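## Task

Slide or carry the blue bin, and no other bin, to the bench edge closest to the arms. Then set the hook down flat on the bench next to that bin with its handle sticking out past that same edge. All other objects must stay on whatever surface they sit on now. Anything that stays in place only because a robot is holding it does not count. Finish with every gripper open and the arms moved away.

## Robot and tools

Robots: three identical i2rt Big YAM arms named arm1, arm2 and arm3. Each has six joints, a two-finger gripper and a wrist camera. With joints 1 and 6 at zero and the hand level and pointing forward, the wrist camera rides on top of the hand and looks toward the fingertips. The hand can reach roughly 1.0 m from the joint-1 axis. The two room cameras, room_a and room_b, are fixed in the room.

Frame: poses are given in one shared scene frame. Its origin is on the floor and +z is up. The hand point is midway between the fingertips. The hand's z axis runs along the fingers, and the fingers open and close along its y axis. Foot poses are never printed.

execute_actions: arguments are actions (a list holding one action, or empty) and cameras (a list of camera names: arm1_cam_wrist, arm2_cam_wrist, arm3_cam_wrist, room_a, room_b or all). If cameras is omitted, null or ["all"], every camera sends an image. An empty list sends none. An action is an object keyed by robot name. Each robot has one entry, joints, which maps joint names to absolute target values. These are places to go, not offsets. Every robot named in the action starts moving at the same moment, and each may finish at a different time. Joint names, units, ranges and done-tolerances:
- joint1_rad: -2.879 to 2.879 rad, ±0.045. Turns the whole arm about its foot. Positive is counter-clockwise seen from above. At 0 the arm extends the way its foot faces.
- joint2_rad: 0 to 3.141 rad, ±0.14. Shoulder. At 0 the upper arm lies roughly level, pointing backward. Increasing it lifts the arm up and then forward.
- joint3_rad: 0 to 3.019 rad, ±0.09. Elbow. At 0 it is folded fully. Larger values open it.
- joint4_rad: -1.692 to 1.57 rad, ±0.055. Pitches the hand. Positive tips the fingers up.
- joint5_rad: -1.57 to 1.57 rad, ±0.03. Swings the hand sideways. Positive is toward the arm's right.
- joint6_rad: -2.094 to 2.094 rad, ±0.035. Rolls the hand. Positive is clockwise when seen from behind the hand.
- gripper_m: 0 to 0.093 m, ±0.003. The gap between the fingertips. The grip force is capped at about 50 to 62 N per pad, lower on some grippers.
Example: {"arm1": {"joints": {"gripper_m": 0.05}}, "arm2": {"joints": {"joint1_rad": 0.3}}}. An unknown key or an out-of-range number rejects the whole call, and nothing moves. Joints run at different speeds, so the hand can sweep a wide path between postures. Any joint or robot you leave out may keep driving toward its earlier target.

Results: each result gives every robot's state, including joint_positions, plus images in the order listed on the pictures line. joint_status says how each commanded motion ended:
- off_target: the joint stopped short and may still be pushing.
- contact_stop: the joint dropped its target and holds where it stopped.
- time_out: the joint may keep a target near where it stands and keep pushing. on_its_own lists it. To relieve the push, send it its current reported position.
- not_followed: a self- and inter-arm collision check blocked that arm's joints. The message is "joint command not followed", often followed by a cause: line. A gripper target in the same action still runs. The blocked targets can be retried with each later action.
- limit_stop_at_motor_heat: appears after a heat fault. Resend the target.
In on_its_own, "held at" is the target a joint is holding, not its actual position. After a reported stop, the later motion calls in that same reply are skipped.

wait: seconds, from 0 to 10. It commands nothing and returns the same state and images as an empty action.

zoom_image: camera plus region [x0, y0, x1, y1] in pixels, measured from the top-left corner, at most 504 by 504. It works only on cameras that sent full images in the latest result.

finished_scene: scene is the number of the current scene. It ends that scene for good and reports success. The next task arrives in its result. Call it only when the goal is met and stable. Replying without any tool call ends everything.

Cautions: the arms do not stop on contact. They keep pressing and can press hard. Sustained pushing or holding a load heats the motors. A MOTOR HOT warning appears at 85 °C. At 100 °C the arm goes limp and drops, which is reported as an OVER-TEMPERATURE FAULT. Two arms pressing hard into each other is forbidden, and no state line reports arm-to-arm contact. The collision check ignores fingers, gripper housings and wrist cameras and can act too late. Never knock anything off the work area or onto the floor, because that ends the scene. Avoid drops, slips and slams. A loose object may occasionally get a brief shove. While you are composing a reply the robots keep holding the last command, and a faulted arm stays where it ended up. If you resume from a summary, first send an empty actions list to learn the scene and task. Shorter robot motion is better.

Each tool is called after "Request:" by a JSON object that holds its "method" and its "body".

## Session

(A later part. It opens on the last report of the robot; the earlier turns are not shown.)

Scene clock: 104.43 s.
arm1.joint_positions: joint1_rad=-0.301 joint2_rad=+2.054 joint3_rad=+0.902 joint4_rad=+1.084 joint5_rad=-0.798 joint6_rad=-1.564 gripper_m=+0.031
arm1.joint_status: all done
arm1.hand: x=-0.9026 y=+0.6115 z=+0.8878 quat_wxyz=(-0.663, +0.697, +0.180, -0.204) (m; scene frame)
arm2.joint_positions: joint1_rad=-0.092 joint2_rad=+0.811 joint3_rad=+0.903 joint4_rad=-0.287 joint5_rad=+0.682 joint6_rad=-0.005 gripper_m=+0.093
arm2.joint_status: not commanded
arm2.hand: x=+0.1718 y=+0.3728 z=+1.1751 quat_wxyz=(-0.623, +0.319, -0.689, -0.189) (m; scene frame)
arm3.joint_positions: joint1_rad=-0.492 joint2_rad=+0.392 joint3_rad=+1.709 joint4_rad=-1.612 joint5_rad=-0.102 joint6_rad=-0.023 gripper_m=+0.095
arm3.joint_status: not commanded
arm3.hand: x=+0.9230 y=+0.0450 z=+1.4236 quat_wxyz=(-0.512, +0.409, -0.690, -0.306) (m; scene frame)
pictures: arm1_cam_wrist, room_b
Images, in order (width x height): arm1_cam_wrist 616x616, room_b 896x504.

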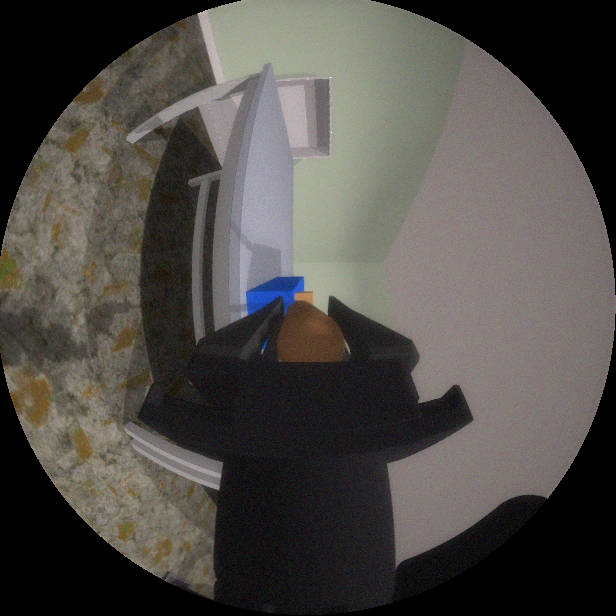

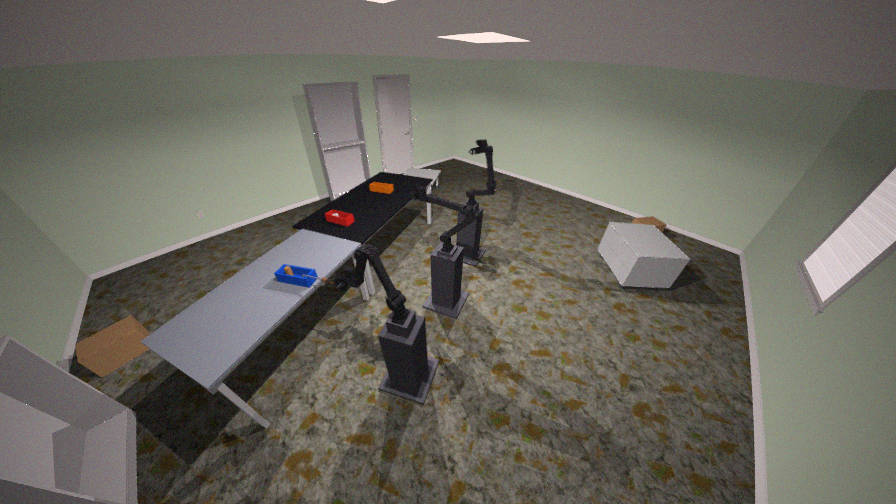

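Request:
{"method": "execute_actions", "body": {"actions": [{"arm1":{"joints":{"joint2_rad":1.985,"joint3_rad":0.865,"joint4_rad":1.14}}}], "cameras": []}}

Request:
{"method": "execute_actions", "body": {"actions": [{"arm1":{"joints":{"joint2_rad":1.85,"joint3_rad":0.98}}}], "cameras": []}}

Request:
{"method": "execute_actions", "body": {"actions": [{"arm1":{"joints":{"joint3_rad":1.38,"joint4_rad":0.95,"joint1_rad":0.08}}}], "cameras": []}}

Request:
{"method": "execute_actions", "body": {"actions": [{"arm1":{"joints":{"joint5_rad":0.1,"joint6_rad":0,"joint2_rad":2.05,"joint4_rad":1.15}}}], "cameras": ["arm1_cam_wrist","room_a","room_b"]}}

Request:
{"method": "zoom_image", "body": {"camera": "room_b", "region": [240,225,390,325]}}

Scene clock: 111.47 s.
arm1.joint_positions: joint1_rad=-0.301 joint2_rad=+2.038 joint3_rad=+0.868 joint4_rad=+1.101 joint5_rad=-0.797 joint6_rad=-1.564 gripper_m=+0.031
arm1.joint_status: all done
arm1.hand: x=-0.9052 y=+0.6005 z=+0.8882 quat_wxyz=(-0.663, +0.698, +0.180, -0.204) (m; scene frame)
arm2.joint_positions: joint1_rad=-0.092 joint2_rad=+0.811 joint3_rad=+0.903 joint4_rad=-0.287 joint5_rad=+0.682 joint6_rad=-0.005 gripper_m=+0.093
arm2.joint_status: not commanded
arm2.hand: x=+0.1718 y=+0.3728 z=+1.1751 quat_wxyz=(-0.623, +0.319, -0.689, -0.189) (m; scene frame)
arm3.joint_positions: joint1_rad=-0.492 joint2_rad=+0.392 joint3_rad=+1.709 joint4_rad=-1.612 joint5_rad=-0.102 joint6_rad=-0.023 gripper_m=+0.095
arm3.joint_status: not commanded
arm3.hand: x=+0.9230 y=+0.0450 z=+1.4236 quat_wxyz=(-0.512, +0.409, -0.690, -0.306) (m; scene frame)
pictures: none
No camera images: the call's "cameras" was empty. Leave "cameras" out to get every camera's image.

Scene clock: 112.70 s.
arm1.joint_positions: joint1_rad=-0.301 joint2_rad=+1.891 joint3_rad=+0.921 joint4_rad=+1.101 joint5_rad=-0.801 joint6_rad=-1.551 gripper_m=+0.031
arm1.joint_status: all done
arm1.hand: x=-0.9017 y=+0.6163 z=+0.9947 quat_wxyz=(-0.722, +0.636, +0.212, -0.174) (m; scene frame)
arm2.joint_positions: joint1_rad=-0.092 joint2_rad=+0.811 joint3_rad=+0.903 joint4_rad=-0.287 joint5_rad=+0.682 joint6_rad=-0.005 gripper_m=+0.093
arm2.joint_status: not commanded
arm2.hand: x=+0.1718 y=+0.3728 z=+1.1751 quat_wxyz=(-0.623, +0.319, -0.689, -0.189) (m; scene frame)
arm3.joint_positions: joint1_rad=-0.492 joint2_rad=+0.392 joint3_rad=+1.709 joint4_rad=-1.612 joint5_rad=-0.102 joint6_rad=-0.023 gripper_m=+0.095
arm3.joint_status: not commanded
arm3.hand: x=+0.9230 y=+0.0450 z=+1.4236 quat_wxyz=(-0.512, +0.409, -0.690, -0.306) (m; scene frame)
pictures: none
No camera images: the call's "cameras" was empty. Leave "cameras" out to get every camera's image.

Scene clock: 114.40 s.
arm1.joint_positions: joint1_rad=+0.075 joint2_rad=+1.891 joint3_rad=+1.314 joint4_rad=+0.939 joint5_rad=-0.805 joint6_rad=-1.549 gripper_m=+0.031
arm1.joint_status: all done
arm1.hand: x=-1.1462 y=+0.6740 z=+1.1446 quat_wxyz=(-0.741, +0.500, +0.353, -0.275) (m; scene frame)
arm2.joint_positions: joint1_rad=-0.092 joint2_rad=+0.811 joint3_rad=+0.903 joint4_rad=-0.287 joint5_rad=+0.682 joint6_rad=-0.005 gripper_m=+0.093
arm2.joint_status: not commanded
arm2.hand: x=+0.1718 y=+0.3728 z=+1.1751 quat_wxyz=(-0.623, +0.319, -0.689, -0.189) (m; scene frame)
arm3.joint_positions: joint1_rad=-0.492 joint2_rad=+0.392 joint3_rad=+1.709 joint4_rad=-1.612 joint5_rad=-0.102 joint6_rad=-0.023 gripper_m=+0.095
arm3.joint_status: not commanded
arm3.hand: x=+0.9230 y=+0.0450 z=+1.4236 quat_wxyz=(-0.512, +0.409, -0.690, -0.306) (m; scene frame)
pictures: none
No camera images: the call's "cameras" was empty. Leave "cameras" out to get every camera's image.

Scene clock: 117.87 s.
arm1.joint_positions: joint1_rad=+0.075 joint2_rad=+2.113 joint3_rad=+1.314 joint4_rad=+1.091 joint5_rad=+0.099 joint6_rad=-0.022 gripper_m=+0.031
arm1.joint_status: joint4_rad time_out (moved +0.152 of +0.211); the others done
arm1.on_its_own: joint4_rad reads +1.091 and still pushes toward +1.150 since a time_out
arm1.hand: x=-1.0153 y=+0.7633 z=+1.0344 quat_wxyz=(-0.562, +0.423, -0.413, -0.579) (m; scene frame)
arm2.joint_positions: joint1_rad=-0.092 joint2_rad=+0.811 joint3_rad=+0.903 joint4_rad=-0.287 joint5_rad=+0.682 joint6_rad=-0.005 gripper_m=+0.093
arm2.joint_status: not commanded
arm2.hand: x=+0.1718 y=+0.3728 z=+1.1751 quat_wxyz=(-0.623, +0.319, -0.689, -0.189) (m; scene frame)
arm3.joint_positions: joint1_rad=-0.492 joint2_rad=+0.392 joint3_rad=+1.709 joint4_rad=-1.612 joint5_rad=-0.102 joint6_rad=-0.023 gripper_m=+0.095
arm3.joint_status: not commanded
arm3.hand: x=+0.9230 y=+0.0450 z=+1.4236 quat_wxyz=(-0.512, +0.409, -0.690, -0.306) (m; scene frame)
pictures: arm1_cam_wrist, room_a, room_b
Images, in order (width x height): arm1_cam_wrist 616x616, room_a 896x504, room_b 896x504.

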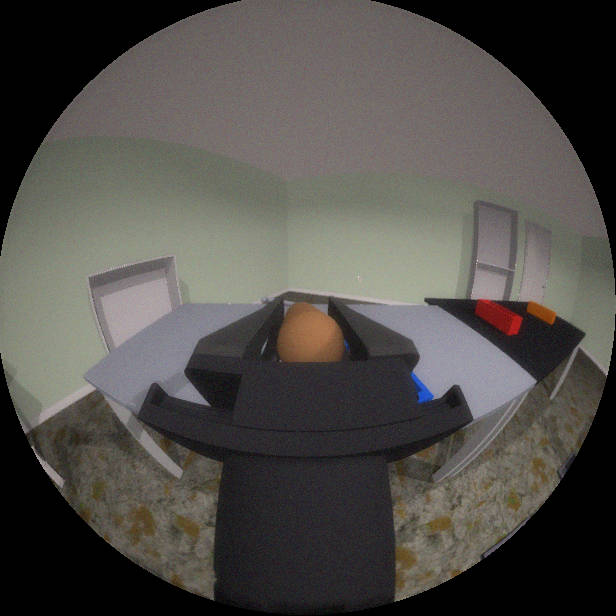

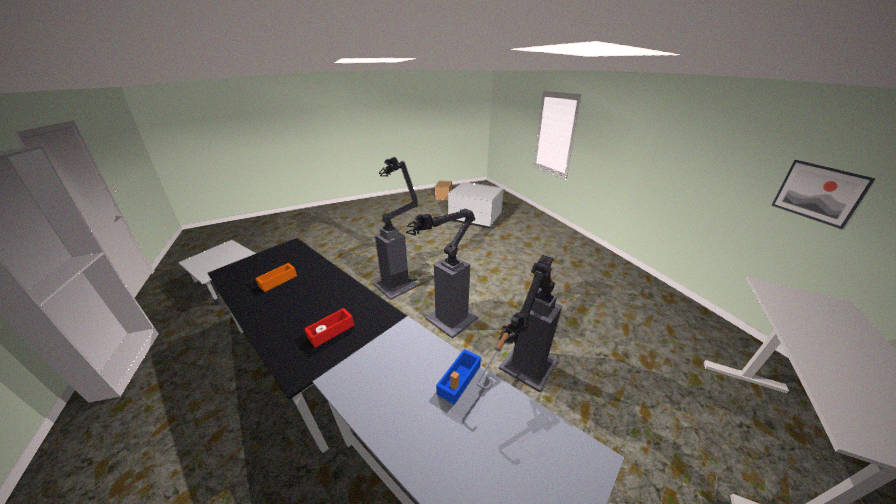

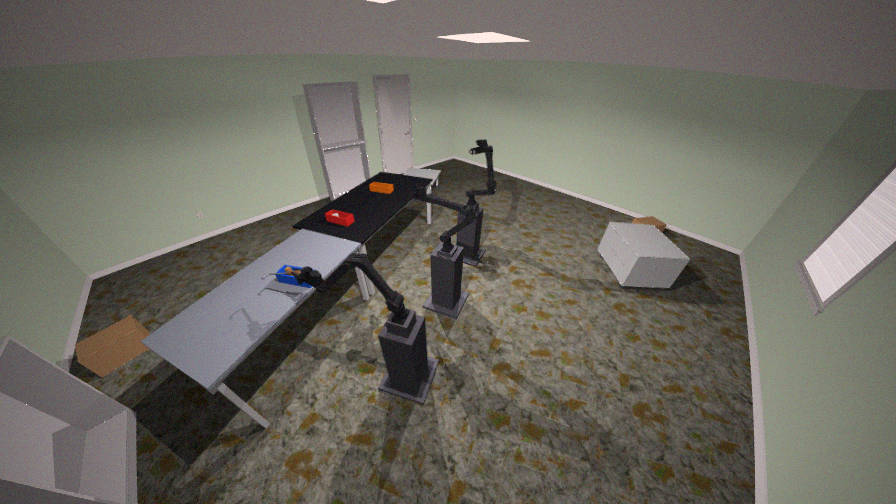

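Region (240, 225, 390, 325) of room_b's 896x504 image, scaled by 3.360, with more detail than that image has.

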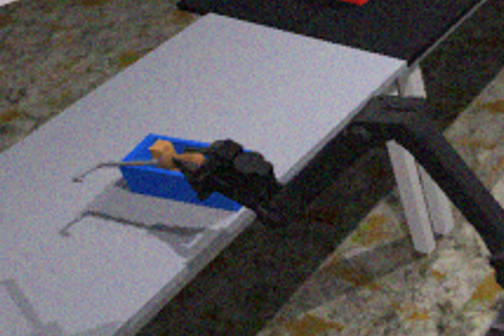

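Request:
{"method": "execute_actions", "body": {"actions": [{"arm1":{"joints":{"joint2_rad":2.42,"joint3_rad":1.48,"joint4_rad":1.5}}}], "cameras": []}}

Request:
{"method": "execute_actions", "body": {"actions": [{"arm1":{"joints":{"joint2_rad":2.58,"joint3_rad":1.55,"joint2_rad":2.58}}}], "cameras": ["arm1_cam_wrist","room_b"]}}

Request:
{"method": "zoom_image", "body": {"camera": "room_b", "region": [240,245,390,345]}}

Scene clock: 124.23 s.
arm1.joint_positions: joint1_rad=+0.075 joint2_rad=+2.497 joint3_rad=+1.431 joint4_rad=+1.441 joint5_rad=+0.099 joint6_rad=-0.020 gripper_m=+0.031
arm1.joint_status: joint4_rad time_out (moved +0.349 of +0.409); the others done
arm1.on_its_own: joint4_rad reads +1.441 and still pushes toward +1.500 since a time_out
arm1.hand: x=-1.0149 y=+0.7671 z=+0.8761 quat_wxyz=(-0.575, +0.396, -0.393, -0.598) (m; scene frame)
arm2.joint_positions: joint1_rad=-0.092 joint2_rad=+0.811 joint3_rad=+0.903 joint4_rad=-0.287 joint5_rad=+0.682 joint6_rad=-0.005 gripper_m=+0.093
arm2.joint_status: not commanded
arm2.hand: x=+0.1718 y=+0.3728 z=+1.1751 quat_wxyz=(-0.623, +0.319, -0.689, -0.189) (m; scene frame)
arm3.joint_positions: joint1_rad=-0.492 joint2_rad=+0.392 joint3_rad=+1.709 joint4_rad=-1.612 joint5_rad=-0.102 joint6_rad=-0.023 gripper_m=+0.095
arm3.joint_status: not commanded
arm3.hand: x=+0.9230 y=+0.0450 z=+1.4236 quat_wxyz=(-0.512, +0.409, -0.690, -0.306) (m; scene frame)
pictures: none
No camera images: the call's "cameras" was empty. Leave "cameras" out to get every camera's image.

not run: a stop came earlier in this reply.

Region (240, 245, 390, 345) of room_b's 896x504 image, scaled by 3.360, with more detail than that image has.

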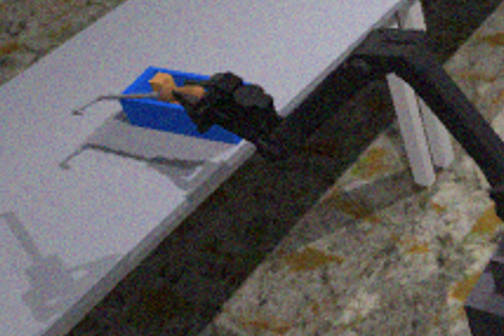

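Request:
{"method": "execute_actions", "body": {"actions": [{"arm1":{"joints":{"joint2_rad":2.55}}}], "cameras": ["arm1_cam_wrist","room_b"]}}

Request:
{"method": "zoom_image", "body": {"camera": "room_b", "region": [250,255,355,325]}}

Scene clock: 126.83 s.
arm1.joint_positions: joint1_rad=+0.075 joint2_rad=+2.570 joint3_rad=+1.433 joint4_rad=+1.461 joint5_rad=+0.099 joint6_rad=-0.015 gripper_m=+0.031
arm1.joint_status: all done
arm1.hand: x=-1.0138 y=+0.7597 z=+0.8273 quat_wxyz=(-0.565, +0.411, -0.407, -0.588) (m; scene frame)
arm2.joint_positions: joint1_rad=-0.092 joint2_rad=+0.811 joint3_rad=+0.903 joint4_rad=-0.287 joint5_rad=+0.682 joint6_rad=-0.005 gripper_m=+0.093
arm2.joint_status: not commanded
arm2.hand: x=+0.1718 y=+0.3728 z=+1.1751 quat_wxyz=(-0.623, +0.319, -0.689, -0.189) (m; scene frame)
arm3.joint_positions: joint1_rad=-0.492 joint2_rad=+0.392 joint3_rad=+1.709 joint4_rad=-1.612 joint5_rad=-0.102 joint6_rad=-0.023 gripper_m=+0.095
arm3.joint_status: not commanded
arm3.hand: x=+0.9230 y=+0.0450 z=+1.4236 quat_wxyz=(-0.512, +0.409, -0.690, -0.306) (m; scene frame)
pictures: arm1_cam_wrist, room_b
Images, in order (width x height): arm1_cam_wrist 616x616, room_b 896x504.

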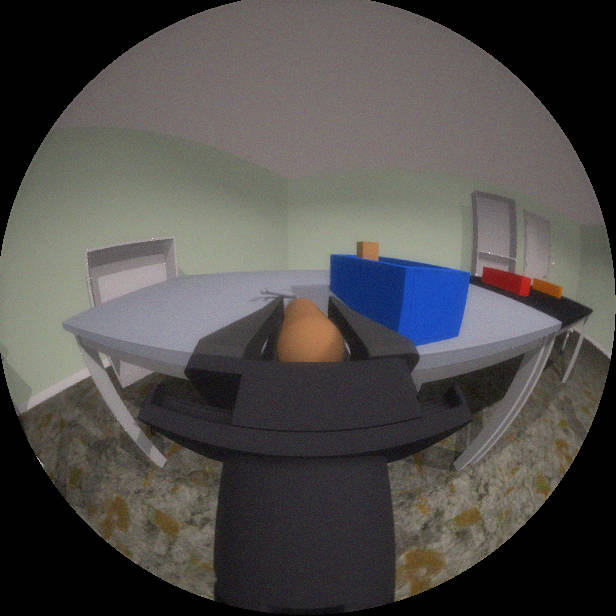

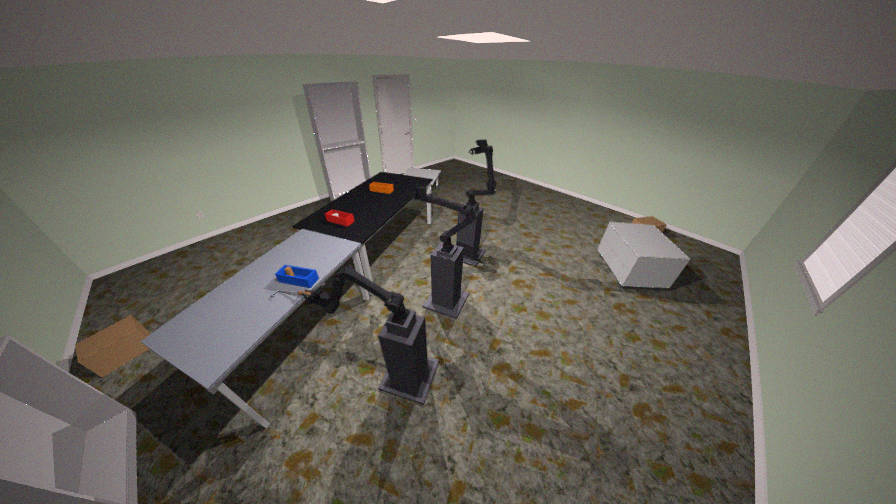

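Region (250, 255, 355, 325) of room_b's 896x504 image, scaled by 4.800, with more detail than that image has.

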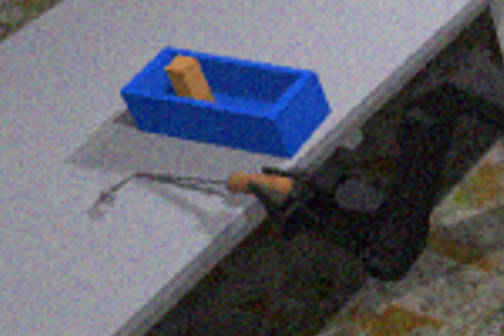

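Request:
{"method": "execute_actions", "body": {"actions": [{"arm1":{"joints":{"joint4_rad":1.34}}}], "cameras": []}}

Request:
{"method": "execute_actions", "body": {"actions": [{"arm1":{"joints":{"gripper_m":0.08}}}], "cameras": []}}

Request:
{"method": "execute_actions", "body": {"actions": [{"arm1":{"joints":{"joint2_rad":2.3,"joint3_rad":0.85,"joint4_rad":1.5}}}], "cameras": ["arm1_cam_wrist","room_a"]}}

Scene clock: 129.83 s.
arm1.joint_positions: joint1_rad=+0.075 joint2_rad=+2.570 joint3_rad=+1.435 joint4_rad=+1.365 joint5_rad=+0.098 joint6_rad=-0.011 gripper_m=+0.031
arm1.joint_status: all done
arm1.hand: x=-1.0148 y=+0.7669 z=+0.8053 quat_wxyz=(-0.546, +0.440, -0.431, -0.567) (m; scene frame)
arm2.joint_positions: joint1_rad=-0.092 joint2_rad=+0.811 joint3_rad=+0.903 joint4_rad=-0.287 joint5_rad=+0.682 joint6_rad=-0.005 gripper_m=+0.093
arm2.joint_status: not commanded
arm2.hand: x=+0.1718 y=+0.3728 z=+1.1751 quat_wxyz=(-0.623, +0.319, -0.689, -0.189) (m; scene frame)
arm3.joint_positions: joint1_rad=-0.492 joint2_rad=+0.392 joint3_rad=+1.709 joint4_rad=-1.612 joint5_rad=-0.102 joint6_rad=-0.023 gripper_m=+0.095
arm3.joint_status: not commanded
arm3.hand: x=+0.9230 y=+0.0450 z=+1.4236 quat_wxyz=(-0.512, +0.409, -0.690, -0.306) (m; scene frame)
pictures: none
No camera images: the call's "cameras" was empty. Leave "cameras" out to get every camera's image.

Scene clock: 130.50 s.
arm1.joint_positions: joint1_rad=+0.075 joint2_rad=+2.570 joint3_rad=+1.435 joint4_rad=+1.356 joint5_rad=+0.098 joint6_rad=-0.011 gripper_m=+0.080
arm1.joint_status: all done
arm1.hand: x=-1.0148 y=+0.7674 z=+0.8033 quat_wxyz=(-0.545, +0.443, -0.433, -0.565) (m; scene frame)
arm2.joint_positions: joint1_rad=-0.092 joint2_rad=+0.811 joint3_rad=+0.903 joint4_rad=-0.287 joint5_rad=+0.682 joint6_rad=-0.005 gripper_m=+0.093
arm2.joint_status: not commanded
arm2.hand: x=+0.1718 y=+0.3728 z=+1.1751 quat_wxyz=(-0.623, +0.319, -0.689, -0.189) (m; scene frame)
arm3.joint_positions: joint1_rad=-0.492 joint2_rad=+0.392 joint3_rad=+1.709 joint4_rad=-1.612 joint5_rad=-0.102 joint6_rad=-0.023 gripper_m=+0.095
arm3.joint_status: not commanded
arm3.hand: x=+0.9230 y=+0.0450 z=+1.4236 quat_wxyz=(-0.512, +0.409, -0.690, -0.306) (m; scene frame)
pictures: none
No camera images: the call's "cameras" was empty. Leave "cameras" out to get every camera's image.

Scene clock: 131.77 s.
arm1.joint_positions: joint1_rad=+0.075 joint2_rad=+2.293 joint3_rad=+0.851 joint4_rad=+1.483 joint5_rad=+0.098 joint6_rad=-0.011 gripper_m=+0.080
arm1.joint_status: all done
arm1.hand: x=-0.9942 y=+0.6080 z=+0.8159 quat_wxyz=(-0.508, +0.496, -0.476, -0.519) (m; scene frame)
arm2.joint_positions: joint1_rad=-0.092 joint2_rad=+0.811 joint3_rad=+0.903 joint4_rad=-0.287 joint5_rad=+0.682 joint6_rad=-0.005 gripper_m=+0.093
arm2.joint_status: not commanded
arm2.hand: x=+0.1718 y=+0.3728 z=+1.1751 quat_wxyz=(-0.623, +0.319, -0.689, -0.189) (m; scene frame)
arm3.joint_positions: joint1_rad=-0.492 joint2_rad=+0.392 joint3_rad=+1.709 joint4_rad=-1.612 joint5_rad=-0.102 joint6_rad=-0.023 gripper_m=+0.095
arm3.joint_status: not commanded
arm3.hand: x=+0.9230 y=+0.0450 z=+1.4236 quat_wxyz=(-0.512, +0.409, -0.690, -0.306) (m; scene frame)
pictures: arm1_cam_wrist, room_a
Images, in order (width x height): arm1_cam_wrist 616x616, room_a 896x504.

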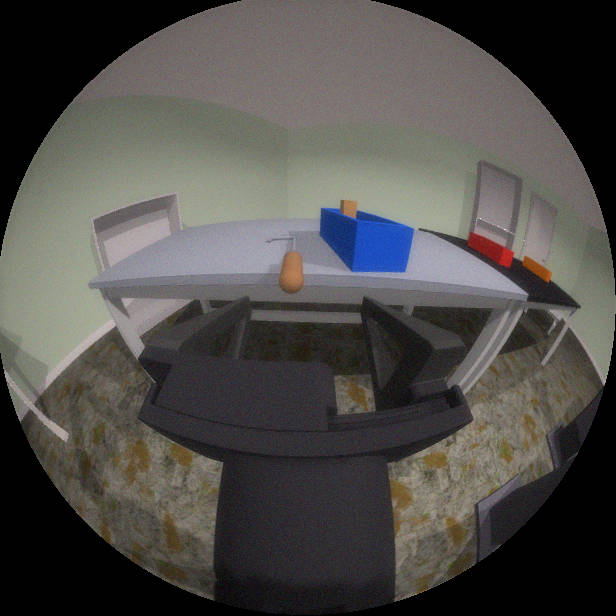

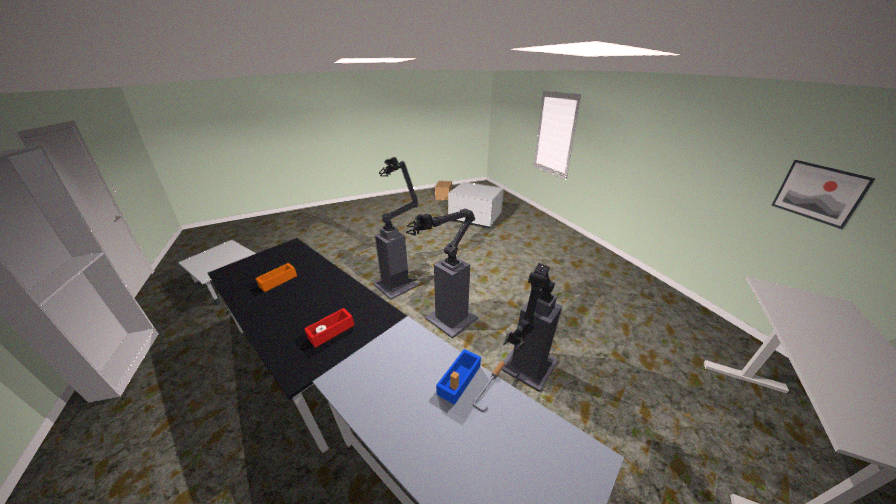

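Request:
{"method": "finished_scene", "body": {"scene": 1}}

The scene is finished: the task was done.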